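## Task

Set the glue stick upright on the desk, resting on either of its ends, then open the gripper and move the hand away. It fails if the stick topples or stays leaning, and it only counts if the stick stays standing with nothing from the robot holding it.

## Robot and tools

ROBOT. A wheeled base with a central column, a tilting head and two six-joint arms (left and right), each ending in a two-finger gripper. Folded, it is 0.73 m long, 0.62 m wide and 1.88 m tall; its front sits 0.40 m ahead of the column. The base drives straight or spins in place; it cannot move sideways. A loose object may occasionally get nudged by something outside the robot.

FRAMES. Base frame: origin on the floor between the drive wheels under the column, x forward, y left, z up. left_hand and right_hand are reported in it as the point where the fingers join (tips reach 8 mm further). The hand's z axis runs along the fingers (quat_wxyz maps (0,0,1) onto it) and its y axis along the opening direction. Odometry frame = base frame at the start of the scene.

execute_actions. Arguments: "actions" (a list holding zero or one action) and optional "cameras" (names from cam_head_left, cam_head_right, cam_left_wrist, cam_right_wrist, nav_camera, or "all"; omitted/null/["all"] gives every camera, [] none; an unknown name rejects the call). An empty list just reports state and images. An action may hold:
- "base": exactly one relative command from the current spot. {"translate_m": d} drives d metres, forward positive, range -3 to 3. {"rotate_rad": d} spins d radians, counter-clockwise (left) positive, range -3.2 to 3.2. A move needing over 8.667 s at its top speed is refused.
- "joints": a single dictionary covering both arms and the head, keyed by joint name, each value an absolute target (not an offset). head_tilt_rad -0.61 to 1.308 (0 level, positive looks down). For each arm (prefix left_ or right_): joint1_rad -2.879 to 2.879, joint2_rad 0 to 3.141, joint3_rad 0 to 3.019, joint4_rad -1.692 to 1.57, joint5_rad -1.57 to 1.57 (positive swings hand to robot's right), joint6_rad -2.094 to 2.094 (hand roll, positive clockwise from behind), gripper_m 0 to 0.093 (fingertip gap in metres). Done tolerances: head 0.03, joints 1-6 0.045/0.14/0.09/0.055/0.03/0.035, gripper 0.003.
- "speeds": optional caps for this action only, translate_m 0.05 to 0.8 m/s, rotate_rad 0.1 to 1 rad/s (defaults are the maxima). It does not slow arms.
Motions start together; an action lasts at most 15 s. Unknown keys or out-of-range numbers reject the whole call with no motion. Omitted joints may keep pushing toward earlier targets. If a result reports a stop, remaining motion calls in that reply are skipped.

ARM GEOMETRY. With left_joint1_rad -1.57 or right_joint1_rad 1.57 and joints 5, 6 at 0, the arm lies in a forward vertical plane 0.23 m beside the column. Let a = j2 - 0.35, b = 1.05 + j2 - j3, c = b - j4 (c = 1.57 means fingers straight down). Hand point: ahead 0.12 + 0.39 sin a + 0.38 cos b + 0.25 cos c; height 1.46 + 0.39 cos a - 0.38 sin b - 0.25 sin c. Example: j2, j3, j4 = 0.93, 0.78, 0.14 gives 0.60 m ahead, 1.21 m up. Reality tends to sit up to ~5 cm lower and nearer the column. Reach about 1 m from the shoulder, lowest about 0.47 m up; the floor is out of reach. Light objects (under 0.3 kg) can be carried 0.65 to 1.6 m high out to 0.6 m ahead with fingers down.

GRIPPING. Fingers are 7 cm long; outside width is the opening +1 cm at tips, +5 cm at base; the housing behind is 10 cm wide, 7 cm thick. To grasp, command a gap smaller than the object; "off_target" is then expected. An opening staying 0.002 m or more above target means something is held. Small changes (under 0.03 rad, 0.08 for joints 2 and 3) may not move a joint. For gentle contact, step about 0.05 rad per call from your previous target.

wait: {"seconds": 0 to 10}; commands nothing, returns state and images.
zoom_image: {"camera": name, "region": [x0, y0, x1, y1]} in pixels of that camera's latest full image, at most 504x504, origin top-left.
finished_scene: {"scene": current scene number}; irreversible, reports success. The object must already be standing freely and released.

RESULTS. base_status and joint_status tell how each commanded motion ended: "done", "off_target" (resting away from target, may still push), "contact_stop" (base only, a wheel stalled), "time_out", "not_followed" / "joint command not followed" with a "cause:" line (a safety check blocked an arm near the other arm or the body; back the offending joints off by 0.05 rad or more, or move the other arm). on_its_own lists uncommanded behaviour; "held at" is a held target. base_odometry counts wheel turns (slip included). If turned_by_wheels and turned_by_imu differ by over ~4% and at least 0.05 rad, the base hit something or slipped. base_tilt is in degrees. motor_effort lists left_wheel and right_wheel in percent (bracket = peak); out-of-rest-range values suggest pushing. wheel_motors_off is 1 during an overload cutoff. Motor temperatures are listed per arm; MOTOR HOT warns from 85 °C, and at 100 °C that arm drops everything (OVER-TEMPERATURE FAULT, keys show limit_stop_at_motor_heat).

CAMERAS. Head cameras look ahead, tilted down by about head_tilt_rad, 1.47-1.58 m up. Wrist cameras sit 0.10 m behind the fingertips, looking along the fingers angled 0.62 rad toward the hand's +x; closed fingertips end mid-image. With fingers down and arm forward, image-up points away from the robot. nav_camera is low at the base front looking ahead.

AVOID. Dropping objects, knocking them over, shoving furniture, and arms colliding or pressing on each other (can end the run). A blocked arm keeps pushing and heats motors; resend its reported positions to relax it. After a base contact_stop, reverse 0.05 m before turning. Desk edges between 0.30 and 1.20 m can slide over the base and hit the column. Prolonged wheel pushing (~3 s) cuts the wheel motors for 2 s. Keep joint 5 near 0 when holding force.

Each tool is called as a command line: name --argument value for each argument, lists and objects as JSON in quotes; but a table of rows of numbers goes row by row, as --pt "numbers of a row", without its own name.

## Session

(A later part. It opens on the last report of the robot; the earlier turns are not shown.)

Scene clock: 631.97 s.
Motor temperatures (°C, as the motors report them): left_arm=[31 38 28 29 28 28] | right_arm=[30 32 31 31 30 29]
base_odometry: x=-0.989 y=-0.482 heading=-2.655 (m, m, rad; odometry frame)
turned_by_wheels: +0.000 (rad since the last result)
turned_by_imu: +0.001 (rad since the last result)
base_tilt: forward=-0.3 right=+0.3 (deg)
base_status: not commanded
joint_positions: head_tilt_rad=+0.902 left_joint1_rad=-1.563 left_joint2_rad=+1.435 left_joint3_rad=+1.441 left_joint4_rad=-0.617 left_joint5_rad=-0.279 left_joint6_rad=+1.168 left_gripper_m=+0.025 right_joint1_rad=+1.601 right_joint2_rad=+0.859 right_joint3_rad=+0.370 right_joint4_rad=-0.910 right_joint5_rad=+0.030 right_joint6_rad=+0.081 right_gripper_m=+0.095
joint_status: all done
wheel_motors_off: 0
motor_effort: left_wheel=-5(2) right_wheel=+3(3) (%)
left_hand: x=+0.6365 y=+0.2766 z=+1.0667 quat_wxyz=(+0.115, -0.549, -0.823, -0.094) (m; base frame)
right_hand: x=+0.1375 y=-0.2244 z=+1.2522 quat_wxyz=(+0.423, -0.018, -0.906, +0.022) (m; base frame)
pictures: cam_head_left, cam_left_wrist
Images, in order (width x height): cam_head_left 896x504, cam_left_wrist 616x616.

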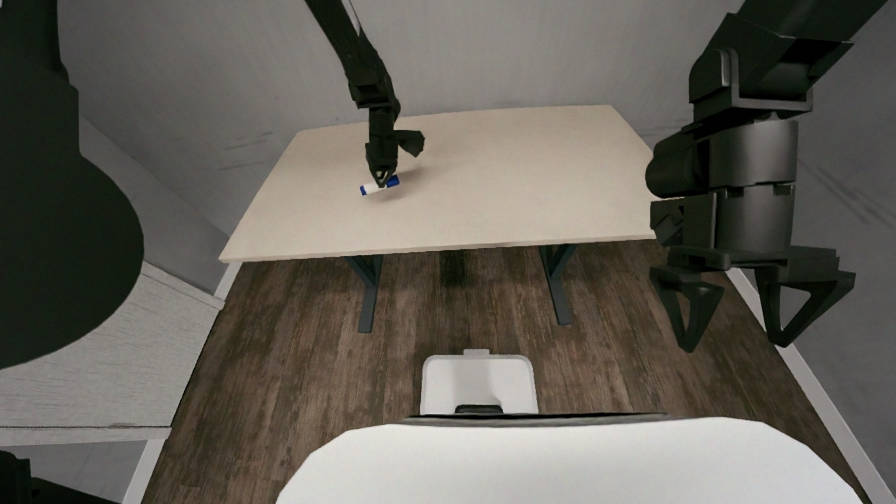

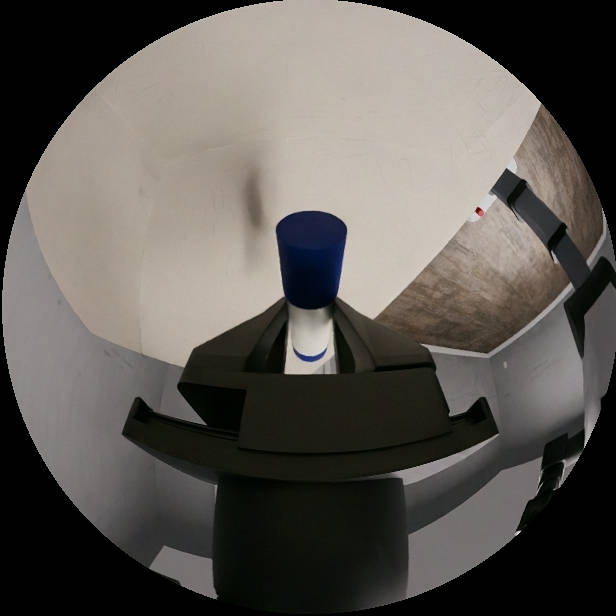

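execute_actions --actions '[{"base": {"translate_m": 0.08}, "joints": {"left_joint4_rad": -0.52, "left_joint5_rad": 1.266, "left_joint6_rad": 1.571}, "speeds": {"translate_m": 0.2}}]' --cameras '["cam_head_left", "cam_head_right", "cam_left_wrist"]'

Scene clock: 640.77 s.
Motor temperatures (°C, as the motors report them): left_arm=[31 38 29 29 28 28] | right_arm=[30 32 31 31 30 29]
base_odometry: x=-1.060 y=-0.519 heading=-2.654 (m, m, rad; odometry frame)
turned_by_wheels: +0.001 (rad since the last result)
turned_by_imu: +0.003 (rad since the last result)
base_tilt: forward=-0.3 right=+0.2 (deg)
base_status: done
joint_positions: head_tilt_rad=+0.902 left_joint1_rad=-1.563 left_joint2_rad=+1.437 left_joint3_rad=+1.440 left_joint4_rad=-0.527 left_joint5_rad=+1.262 left_joint6_rad=+1.562 left_gripper_m=+0.025 right_joint1_rad=+1.601 right_joint2_rad=+0.858 right_joint3_rad=+0.367 right_joint4_rad=-0.910 right_joint5_rad=+0.030 right_joint6_rad=+0.081 right_gripper_m=+0.095
joint_status: all done
wheel_motors_off: 0
motor_effort: left_wheel=+2(48) right_wheel=-1(43) (%)
left_hand: x=+0.6578 y=+0.0649 z=+1.1766 quat_wxyz=(-0.414, -0.569, -0.576, +0.416) (m; base frame)
right_hand: x=+0.1361 y=-0.2244 z=+1.2528 quat_wxyz=(+0.424, -0.018, -0.905, +0.022) (m; base frame)
pictures: cam_head_left, cam_head_right, cam_left_wrist
Images, in order (width x height): cam_head_left 896x504, cam_head_right 896x504, cam_left_wrist 616x616.

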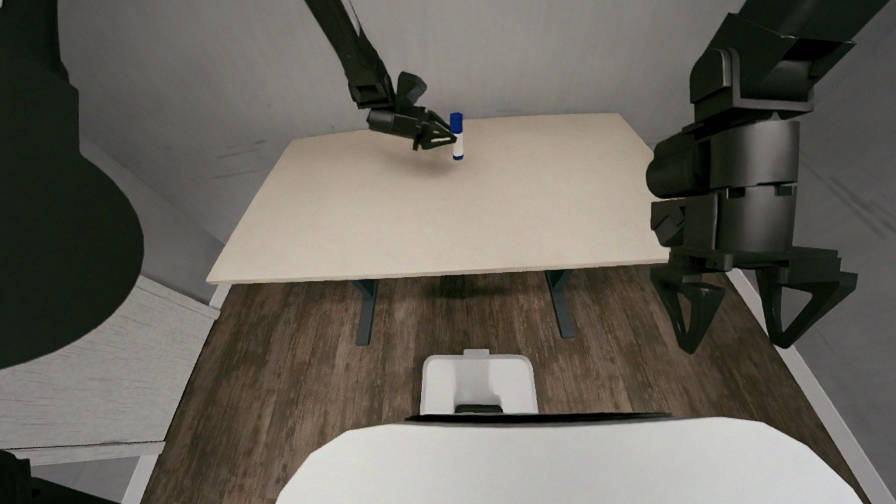

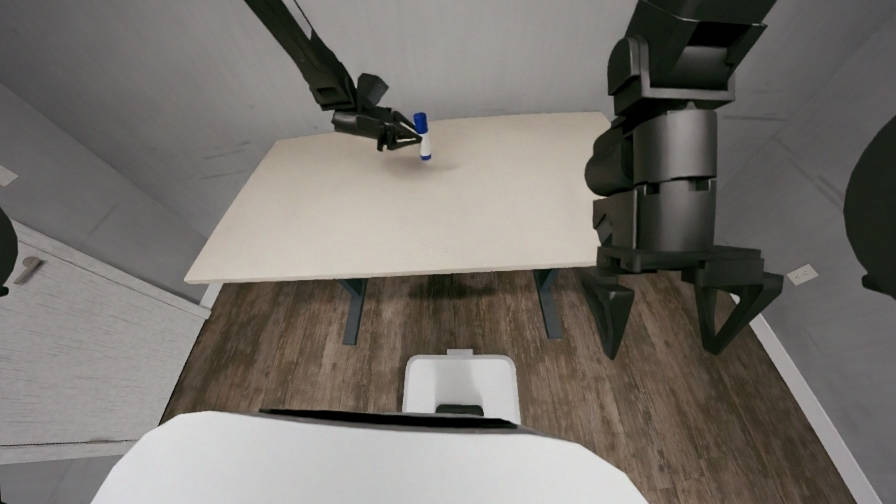

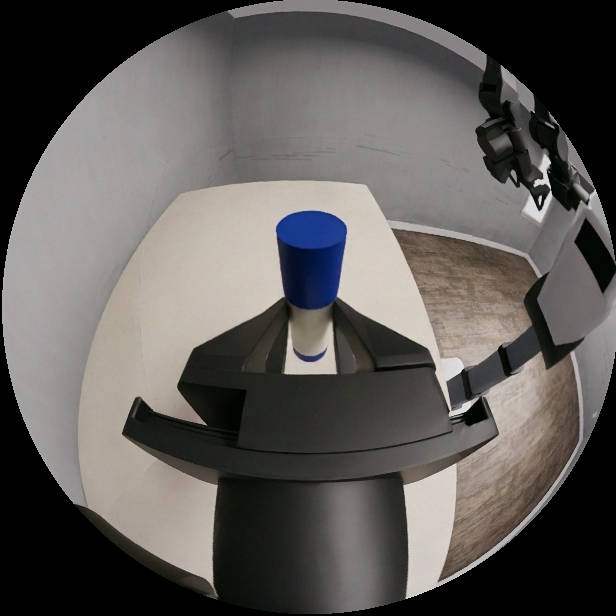

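execute_actions --actions '[{"joints": {"left_joint2_rad": 1.70, "left_joint4_rad": -0.25}}]' --cameras '["cam_head_left", "cam_left_wrist"]'

Scene clock: 653.03 s.
Motor temperatures (°C, as the motors report them): left_arm=[31 38 29 29 29 28] | right_arm=[30 32 31 31 30 29]
base_odometry: x=-1.060 y=-0.519 heading=-2.654 (m, m, rad; odometry frame)
turned_by_wheels: +0.000 (rad since the last result)
turned_by_imu: +0.001 (rad since the last result)
base_tilt: forward=-0.2 right=+0.1 (deg)
base_status: not commanded
joint_positions: head_tilt_rad=+0.902 left_joint1_rad=-1.563 left_joint2_rad=+1.723 left_joint3_rad=+1.433 left_joint4_rad=-0.261 left_joint5_rad=+1.261 left_joint6_rad=+1.563 left_gripper_m=+0.025 right_joint1_rad=+1.601 right_joint2_rad=+0.858 right_joint3_rad=+0.367 right_joint4_rad=-0.910 right_joint5_rad=+0.030 right_joint6_rad=+0.081 right_gripper_m=+0.095
joint_status: all done
wheel_motors_off: 0
motor_effort: left_wheel=+0(0) right_wheel=-1(2) (%)
left_hand: x=+0.5869 y=+0.0656 z=+1.0312 quat_wxyz=(-0.406, -0.563, -0.581, +0.424) (m; base frame)
right_hand: x=+0.1361 y=-0.2244 z=+1.2528 quat_wxyz=(+0.424, -0.018, -0.905, +0.022) (m; base frame)
pictures: cam_head_left, cam_left_wrist
Images, in order (width x height): cam_head_left 896x504, cam_left_wrist 616x616.

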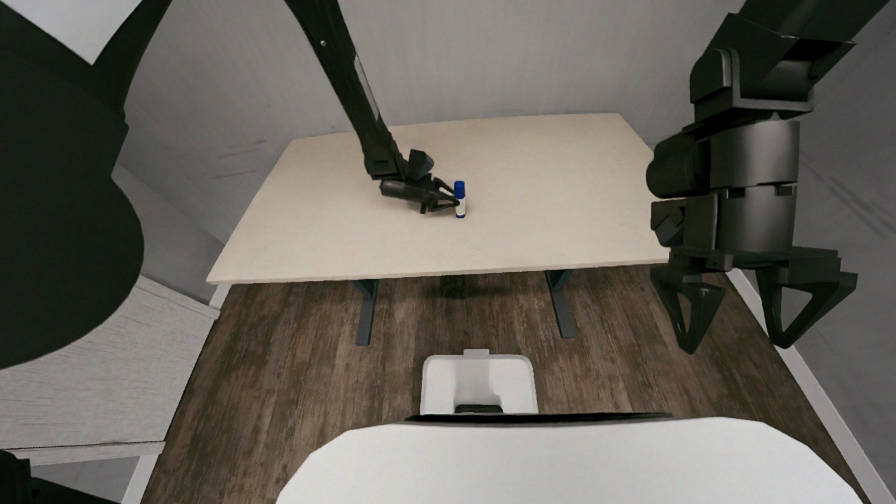

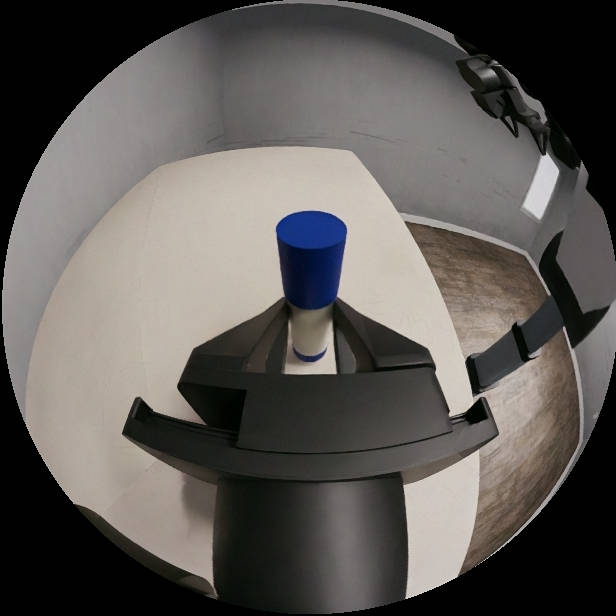

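execute_actions --actions '[{"joints": {"left_joint2_rad": 1.765, "left_joint4_rad": -0.197}}]' --cameras '["cam_head_left", "cam_left_wrist"]'

Scene clock: 667.33 s.
Motor temperatures (°C, as the motors report them): left_arm=[31 39 29 29 30 28] | right_arm=[30 32 31 31 30 29]
base_odometry: x=-1.060 y=-0.519 heading=-2.654 (m, m, rad; odometry frame)
turned_by_wheels: +0.000 (rad since the last result)
turned_by_imu: +0.001 (rad since the last result)
base_tilt: forward=-0.3 right=+0.2 (deg)
base_status: not commanded
joint_positions: head_tilt_rad=+0.902 left_joint1_rad=-1.563 left_joint2_rad=+1.748 left_joint3_rad=+1.437 left_joint4_rad=-0.205 left_joint5_rad=+1.262 left_joint6_rad=+1.563 left_gripper_m=+0.025 right_joint1_rad=+1.601 right_joint2_rad=+0.858 right_joint3_rad=+0.367 right_joint4_rad=-0.910 right_joint5_rad=+0.030 right_joint6_rad=+0.081 right_gripper_m=+0.095
joint_status: all done
wheel_motors_off: 0
motor_effort: left_wheel=+3(2) right_wheel=-1(1) (%)
left_hand: x=+0.5856 y=+0.0656 z=+1.0203 quat_wxyz=(-0.417, -0.571, -0.574, +0.414) (m; base frame)
right_hand: x=+0.1361 y=-0.2244 z=+1.2528 quat_wxyz=(+0.424, -0.018, -0.905, +0.022) (m; base frame)
pictures: cam_head_left, cam_left_wrist
Images, in order (width x height): cam_head_left 896x504, cam_left_wrist 616x616.

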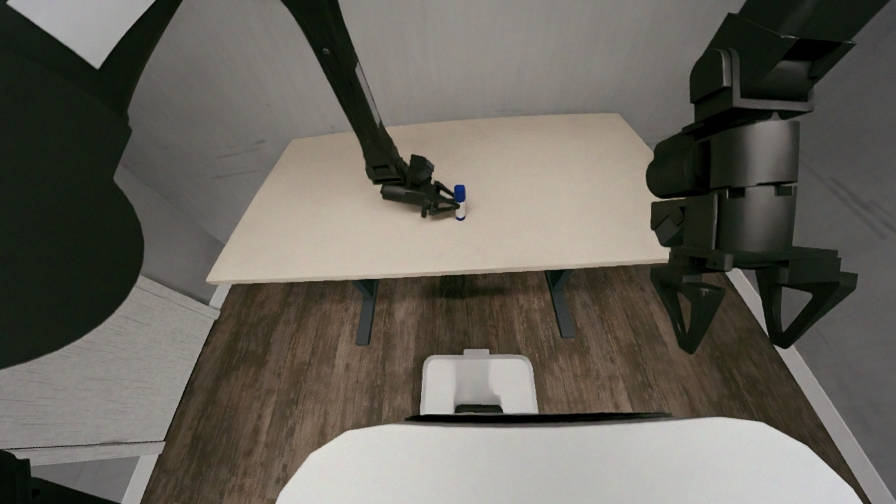

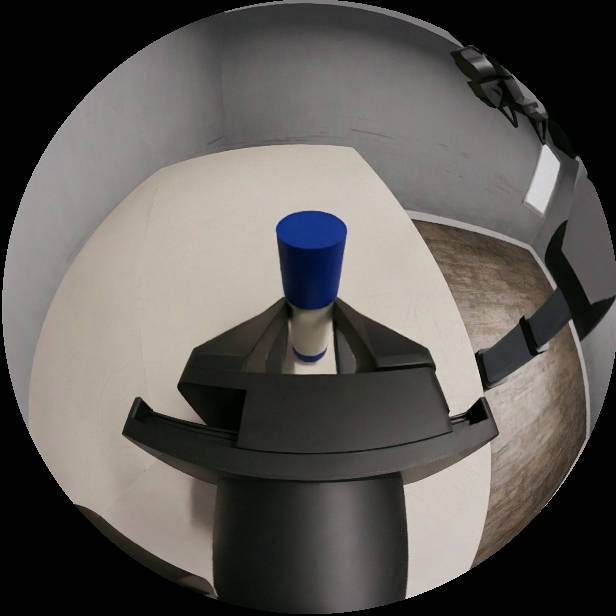

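zoom_image --camera "cam_head_left" --region '[370, 140, 530, 260]'

Region (370, 140, 530, 260) of cam_head_left's 896x504 image, scaled by 3.150, with more detail than that image has; it fills the top 378 rows of this view, and the rest is white.

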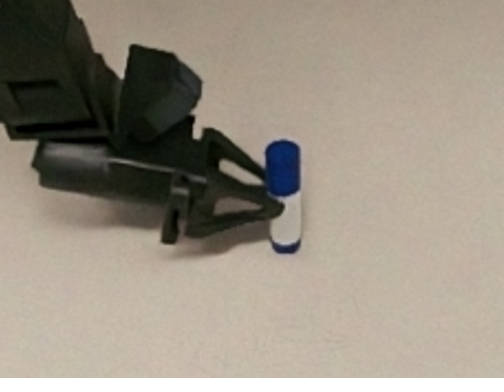

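execute_actions --actions '[{"joints": {"left_joint2_rad": 1.79, "left_joint4_rad": -0.178}}]' --cameras '["cam_head_left", "cam_left_wrist"]'

Scene clock: 685.20 s.
Motor temperatures (°C, as the motors report them): left_arm=[31 38 28 29 30 28] | right_arm=[30 32 31 31 30 29]
base_odometry: x=-1.060 y=-0.519 heading=-2.654 (m, m, rad; odometry frame)
turned_by_wheels: +0.000 (rad since the last result)
turned_by_imu: +0.001 (rad since the last result)
base_tilt: forward=-0.3 right=+0.2 (deg)
base_status: not commanded
joint_positions: head_tilt_rad=+0.902 left_joint1_rad=-1.563 left_joint2_rad=+1.768 left_joint3_rad=+1.438 left_joint4_rad=-0.187 left_joint5_rad=+1.269 left_joint6_rad=+1.564 left_gripper_m=+0.025 right_joint1_rad=+1.601 right_joint2_rad=+0.858 right_joint3_rad=+0.367 right_joint4_rad=-0.910 right_joint5_rad=+0.030 right_joint6_rad=+0.081 right_gripper_m=+0.095
joint_status: all done
wheel_motors_off: 0
motor_effort: left_wheel=+1(3) right_wheel=-1(1) (%)
left_hand: x=+0.5795 y=+0.0653 z=+1.0125 quat_wxyz=(-0.419, -0.569, -0.572, +0.416) (m; base frame)
right_hand: x=+0.1361 y=-0.2244 z=+1.2528 quat_wxyz=(+0.424, -0.018, -0.905, +0.022) (m; base frame)
pictures: cam_head_left, cam_left_wrist
Images, in order (width x height): cam_head_left 896x504, cam_left_wrist 616x616.

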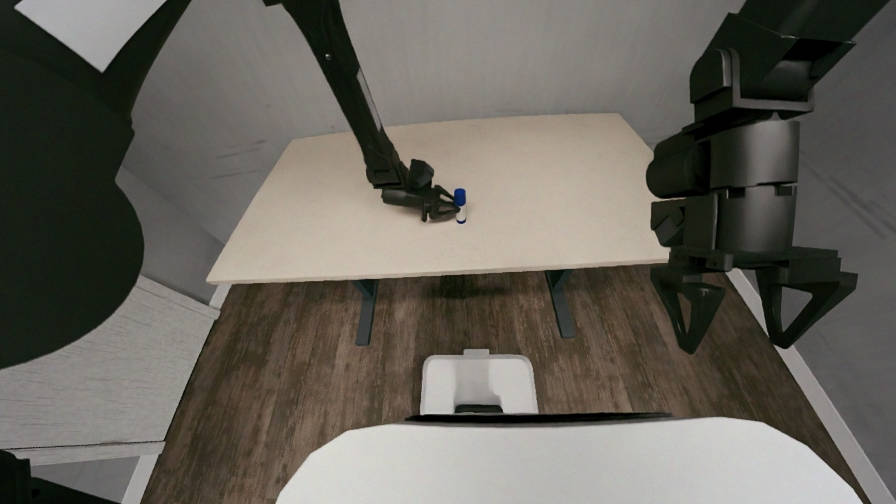

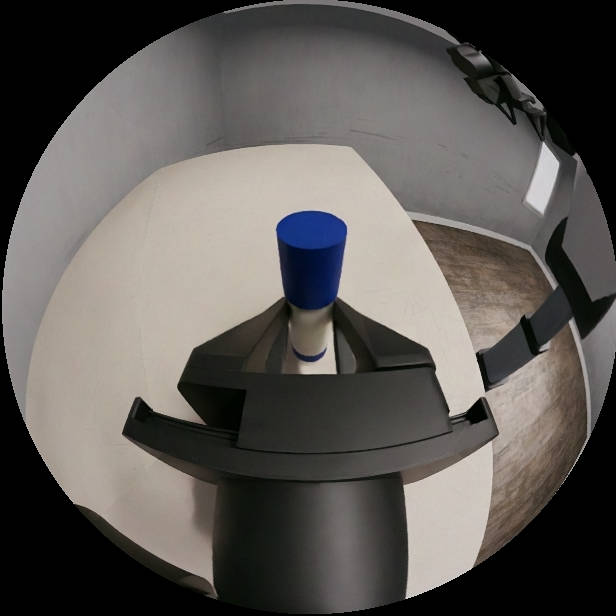

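zoom_image --camera "cam_head_left" --region '[400, 160, 500, 240]'

Region (400, 160, 500, 240) of cam_head_left's 896x504 image, scaled by 5.040, with more detail than that image has; it fills the top 403 rows of this view, and the rest is white.

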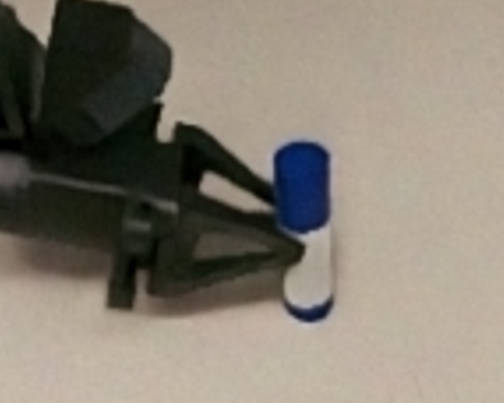

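execute_actions --actions '[{"joints": {"left_joint2_rad": 1.81, "left_joint4_rad": -0.165}}]' --cameras '["cam_head_left", "cam_left_wrist"]'

Scene clock: 705.60 s.
Motor temperatures (°C, as the motors report them): left_arm=[31 38 28 29 29 28] | right_arm=[30 32 31 31 30 29]
base_odometry: x=-1.060 y=-0.519 heading=-2.654 (m, m, rad; odometry frame)
turned_by_wheels: +0.000 (rad since the last result)
turned_by_imu: +0.001 (rad since the last result)
base_tilt: forward=-0.4 right=+0.1 (deg)
base_status: not commanded
joint_positions: head_tilt_rad=+0.902 left_joint1_rad=-1.563 left_joint2_rad=+1.771 left_joint3_rad=+1.438 left_joint4_rad=-0.175 left_joint5_rad=+1.275 left_joint6_rad=+1.566 left_gripper_m=+0.025 right_joint1_rad=+1.601 right_joint2_rad=+0.858 right_joint3_rad=+0.367 right_joint4_rad=-0.910 right_joint5_rad=+0.030 right_joint6_rad=+0.081 right_gripper_m=+0.095
joint_status: all done
wheel_motors_off: 0
motor_effort: left_wheel=+3(0) right_wheel=-1(2) (%)
left_hand: x=+0.5797 y=+0.0650 z=+1.0121 quat_wxyz=(-0.423, -0.570, -0.569, +0.415) (m; base frame)
right_hand: x=+0.1361 y=-0.2244 z=+1.2528 quat_wxyz=(+0.424, -0.018, -0.905, +0.022) (m; base frame)
pictures: cam_head_left, cam_left_wrist
Images, in order (width x height): cam_head_left 896x504, cam_left_wrist 616x616.

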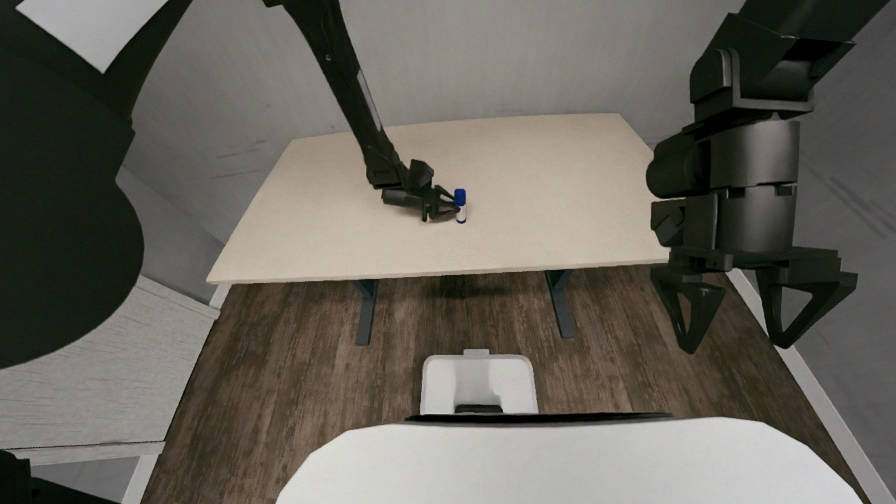

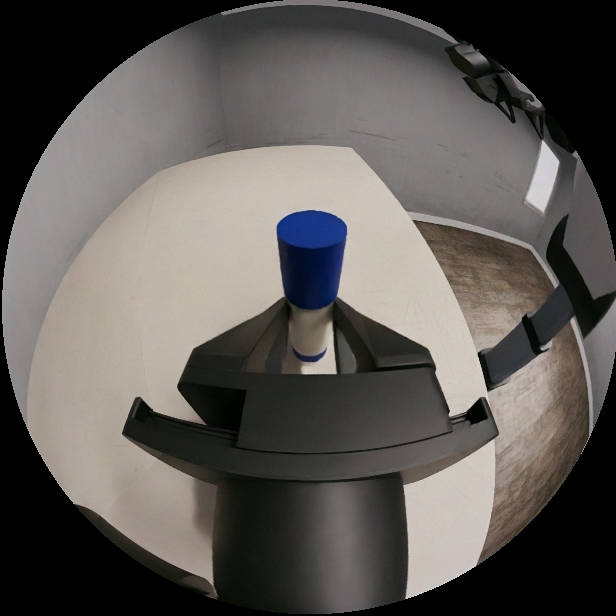

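execute_actions --actions '[{"joints": {"left_joint2_rad": 1.775, "left_gripper_m": 0.093}}]' --cameras '["cam_head_left", "cam_left_wrist"]'

Scene clock: 718.63 s.
Motor temperatures (°C, as the motors report them): left_arm=[31 38 28 29 29 28] | right_arm=[30 32 31 31 30 29]
base_odometry: x=-1.060 y=-0.519 heading=-2.654 (m, m, rad; odometry frame)
turned_by_wheels: +0.000 (rad since the last result)
turned_by_imu: +0.001 (rad since the last result)
base_tilt: forward=-0.4 right=+0.3 (deg)
base_status: not commanded
joint_positions: head_tilt_rad=+0.902 left_joint1_rad=-1.563 left_joint2_rad=+1.771 left_joint3_rad=+1.438 left_joint4_rad=-0.175 left_joint5_rad=+1.268 left_joint6_rad=+1.566 left_gripper_m=+0.093 right_joint1_rad=+1.601 right_joint2_rad=+0.858 right_joint3_rad=+0.367 right_joint4_rad=-0.910 right_joint5_rad=+0.030 right_joint6_rad=+0.081 right_gripper_m=+0.095
joint_status: all done
wheel_motors_off: 0
motor_effort: left_wheel=+2(0) right_wheel=-1(1) (%)
left_hand: x=+0.5797 y=+0.0654 z=+1.0109 quat_wxyz=(-0.421, -0.572, -0.570, +0.413) (m; base frame)
right_hand: x=+0.1361 y=-0.2244 z=+1.2528 quat_wxyz=(+0.424, -0.018, -0.905, +0.022) (m; base frame)
pictures: cam_head_left, cam_left_wrist
Images, in order (width x height): cam_head_left 896x504, cam_left_wrist 616x616.

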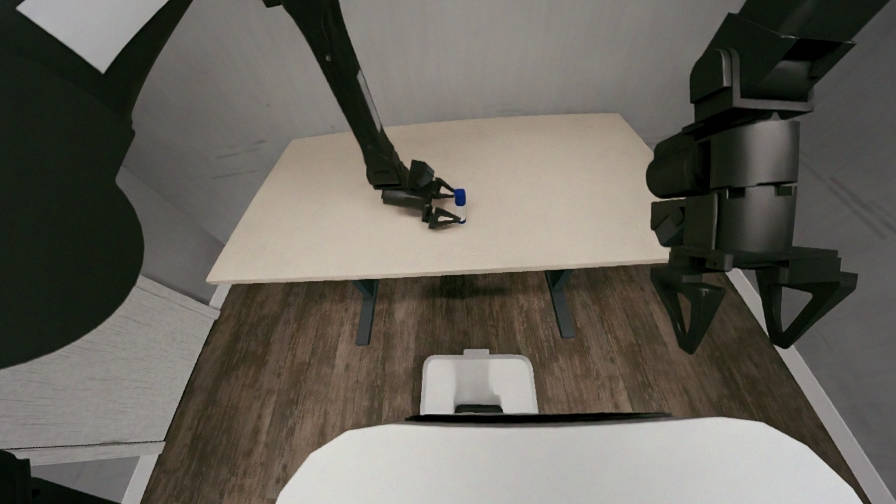

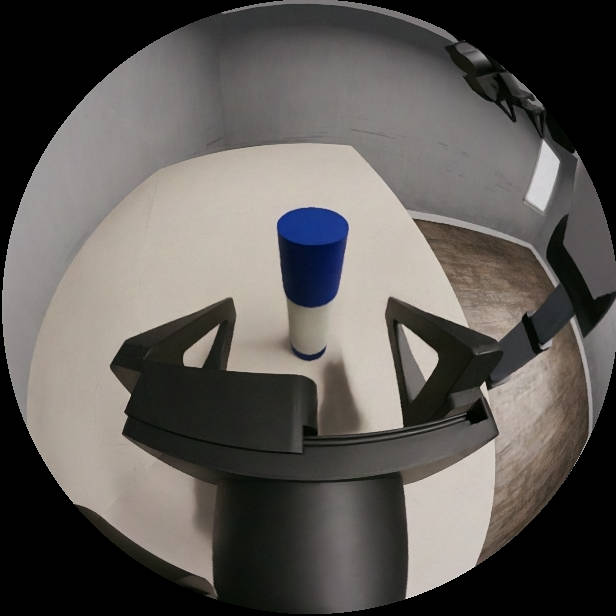

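execute_actions --actions '[{"base": {"rotate_rad": 0.13}, "speeds": {"rotate_rad": 0.4}}]' --cameras '["cam_head_left", "cam_left_wrist"]'

Scene clock: 744.77 s.
Motor temperatures (°C, as the motors report them): left_arm=[31 38 28 29 30 28] | right_arm=[30 32 31 31 30 29]
base_odometry: x=-1.060 y=-0.520 heading=-2.525 (m, m, rad; odometry frame)
turned_by_wheels: +0.128 (rad since the last result)
turned_by_imu: +0.127 (rad since the last result)
base_tilt: forward=-0.1 right=+0.1 (deg)
base_status: done
joint_positions: head_tilt_rad=+0.902 left_joint1_rad=-1.565 left_joint2_rad=+1.771 left_joint3_rad=+1.438 left_joint4_rad=-0.175 left_joint5_rad=+1.268 left_joint6_rad=+1.566 left_gripper_m=+0.093 right_joint1_rad=+1.601 right_joint2_rad=+0.858 right_joint3_rad=+0.367 right_joint4_rad=-0.910 right_joint5_rad=+0.030 right_joint6_rad=+0.081 right_gripper_m=+0.095
joint_status: not commanded
wheel_motors_off: 0
motor_effort: left_wheel=-3(44) right_wheel=+1(49) (%)
left_hand: x=+0.5795 y=+0.0639 z=+1.0112 quat_wxyz=(-0.421, -0.572, -0.570, +0.413) (m; base frame)
right_hand: x=+0.1361 y=-0.2244 z=+1.2528 quat_wxyz=(+0.424, -0.018, -0.905, +0.022) (m; base frame)
pictures: cam_head_left, cam_left_wrist
Images, in order (width x height): cam_head_left 896x504, cam_left_wrist 616x616.

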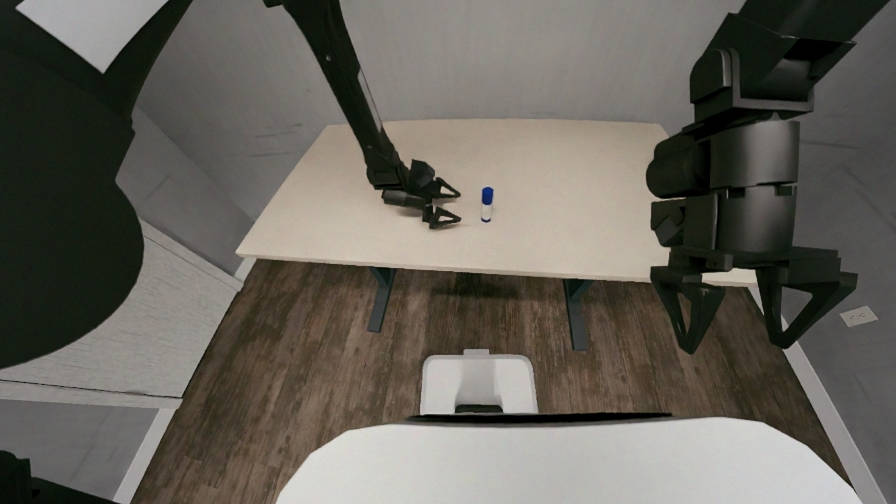

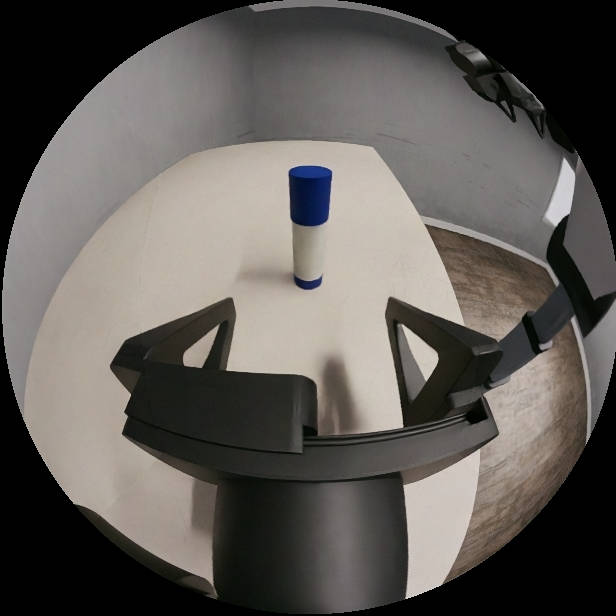

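execute_actions --actions '[{"base": {"translate_m": -0.4}, "joints": {"left_joint2_rad": 1.3, "left_joint4_rad": -0.66}}]' --cameras '["cam_head_left", "cam_head_right", "cam_left_wrist"]'

Scene clock: 770.13 s.
Motor temperatures (°C, as the motors report them): left_arm=[31 39 28 29 30 28] | right_arm=[30 32 31 31 30 29]
base_odometry: x=-0.734 y=-0.288 heading=-2.524 (m, m, rad; odometry frame)
turned_by_wheels: +0.001 (rad since the last result)
turned_by_imu: +0.002 (rad since the last result)
base_tilt: forward=-0.2 right=+0.1 (deg)
base_status: done
joint_positions: head_tilt_rad=+0.902 left_joint1_rad=-1.565 left_joint2_rad=+1.288 left_joint3_rad=+1.442 left_joint4_rad=-0.652 left_joint5_rad=+1.267 left_joint6_rad=+1.566 left_gripper_m=+0.093 right_joint1_rad=+1.601 right_joint2_rad=+0.858 right_joint3_rad=+0.366 right_joint4_rad=-0.910 right_joint5_rad=+0.030 right_joint6_rad=+0.081 right_gripper_m=+0.095
joint_status: all done
wheel_motors_off: 0
motor_effort: left_wheel=+0(67) right_wheel=-1(60) (%)
left_hand: x=+0.6779 y=+0.0631 z=+1.2586 quat_wxyz=(-0.424, -0.574, -0.568, +0.411) (m; base frame)
right_hand: x=+0.1353 y=-0.2244 z=+1.2531 quat_wxyz=(+0.424, -0.018, -0.905, +0.022) (m; base frame)
pictures: cam_head_left, cam_head_right, cam_left_wrist
Images, in order (width x height): cam_head_left 896x504, cam_head_right 896x504, cam_left_wrist 616x616.

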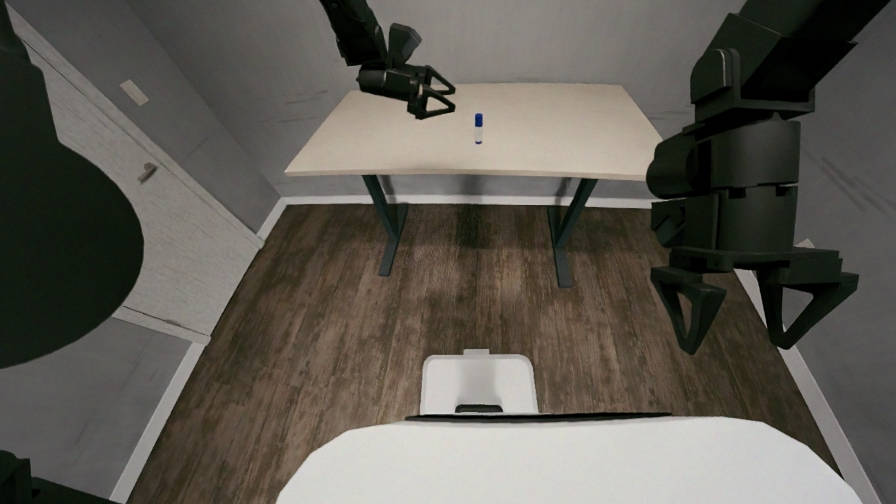

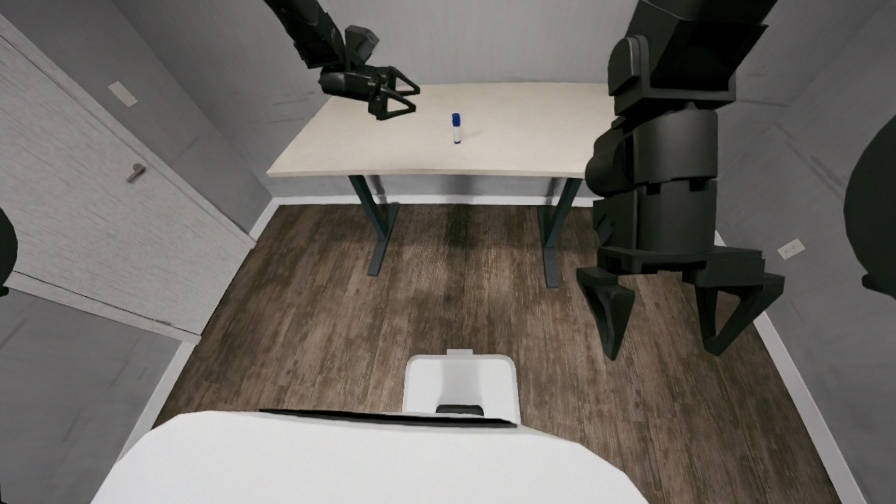

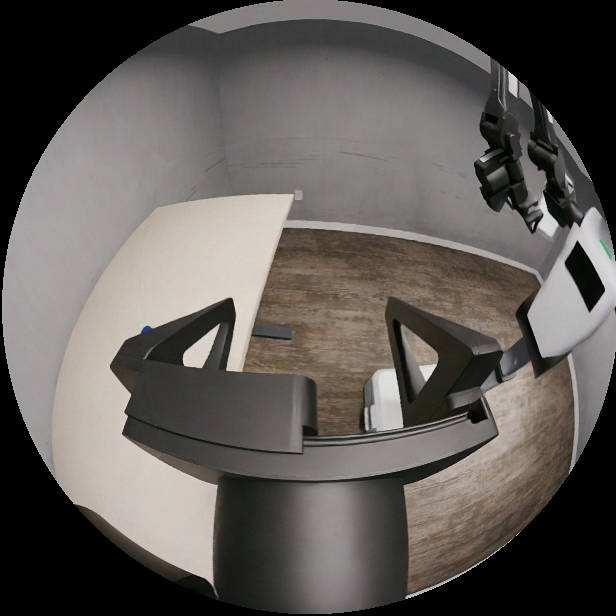

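zoom_image --camera "cam_head_left" --region '[400, 70, 560, 190]'

Region (400, 70, 560, 190) of cam_head_left's 896x504 image, scaled by 3.150, with more detail than that image has; it fills the top 378 rows of this view, and the rest is white.

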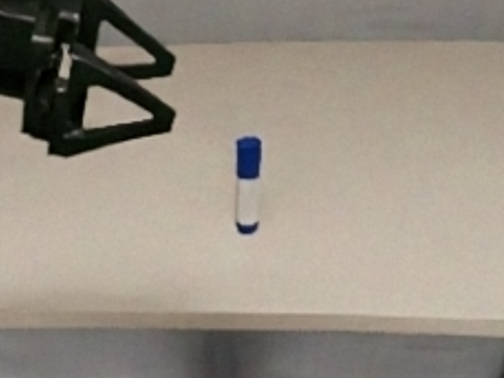

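The glue stick is standing upright on the desk, the gripper has let go, and the robot has backed clear.

finished_scene --scene 1

The scene is finished: the task was done.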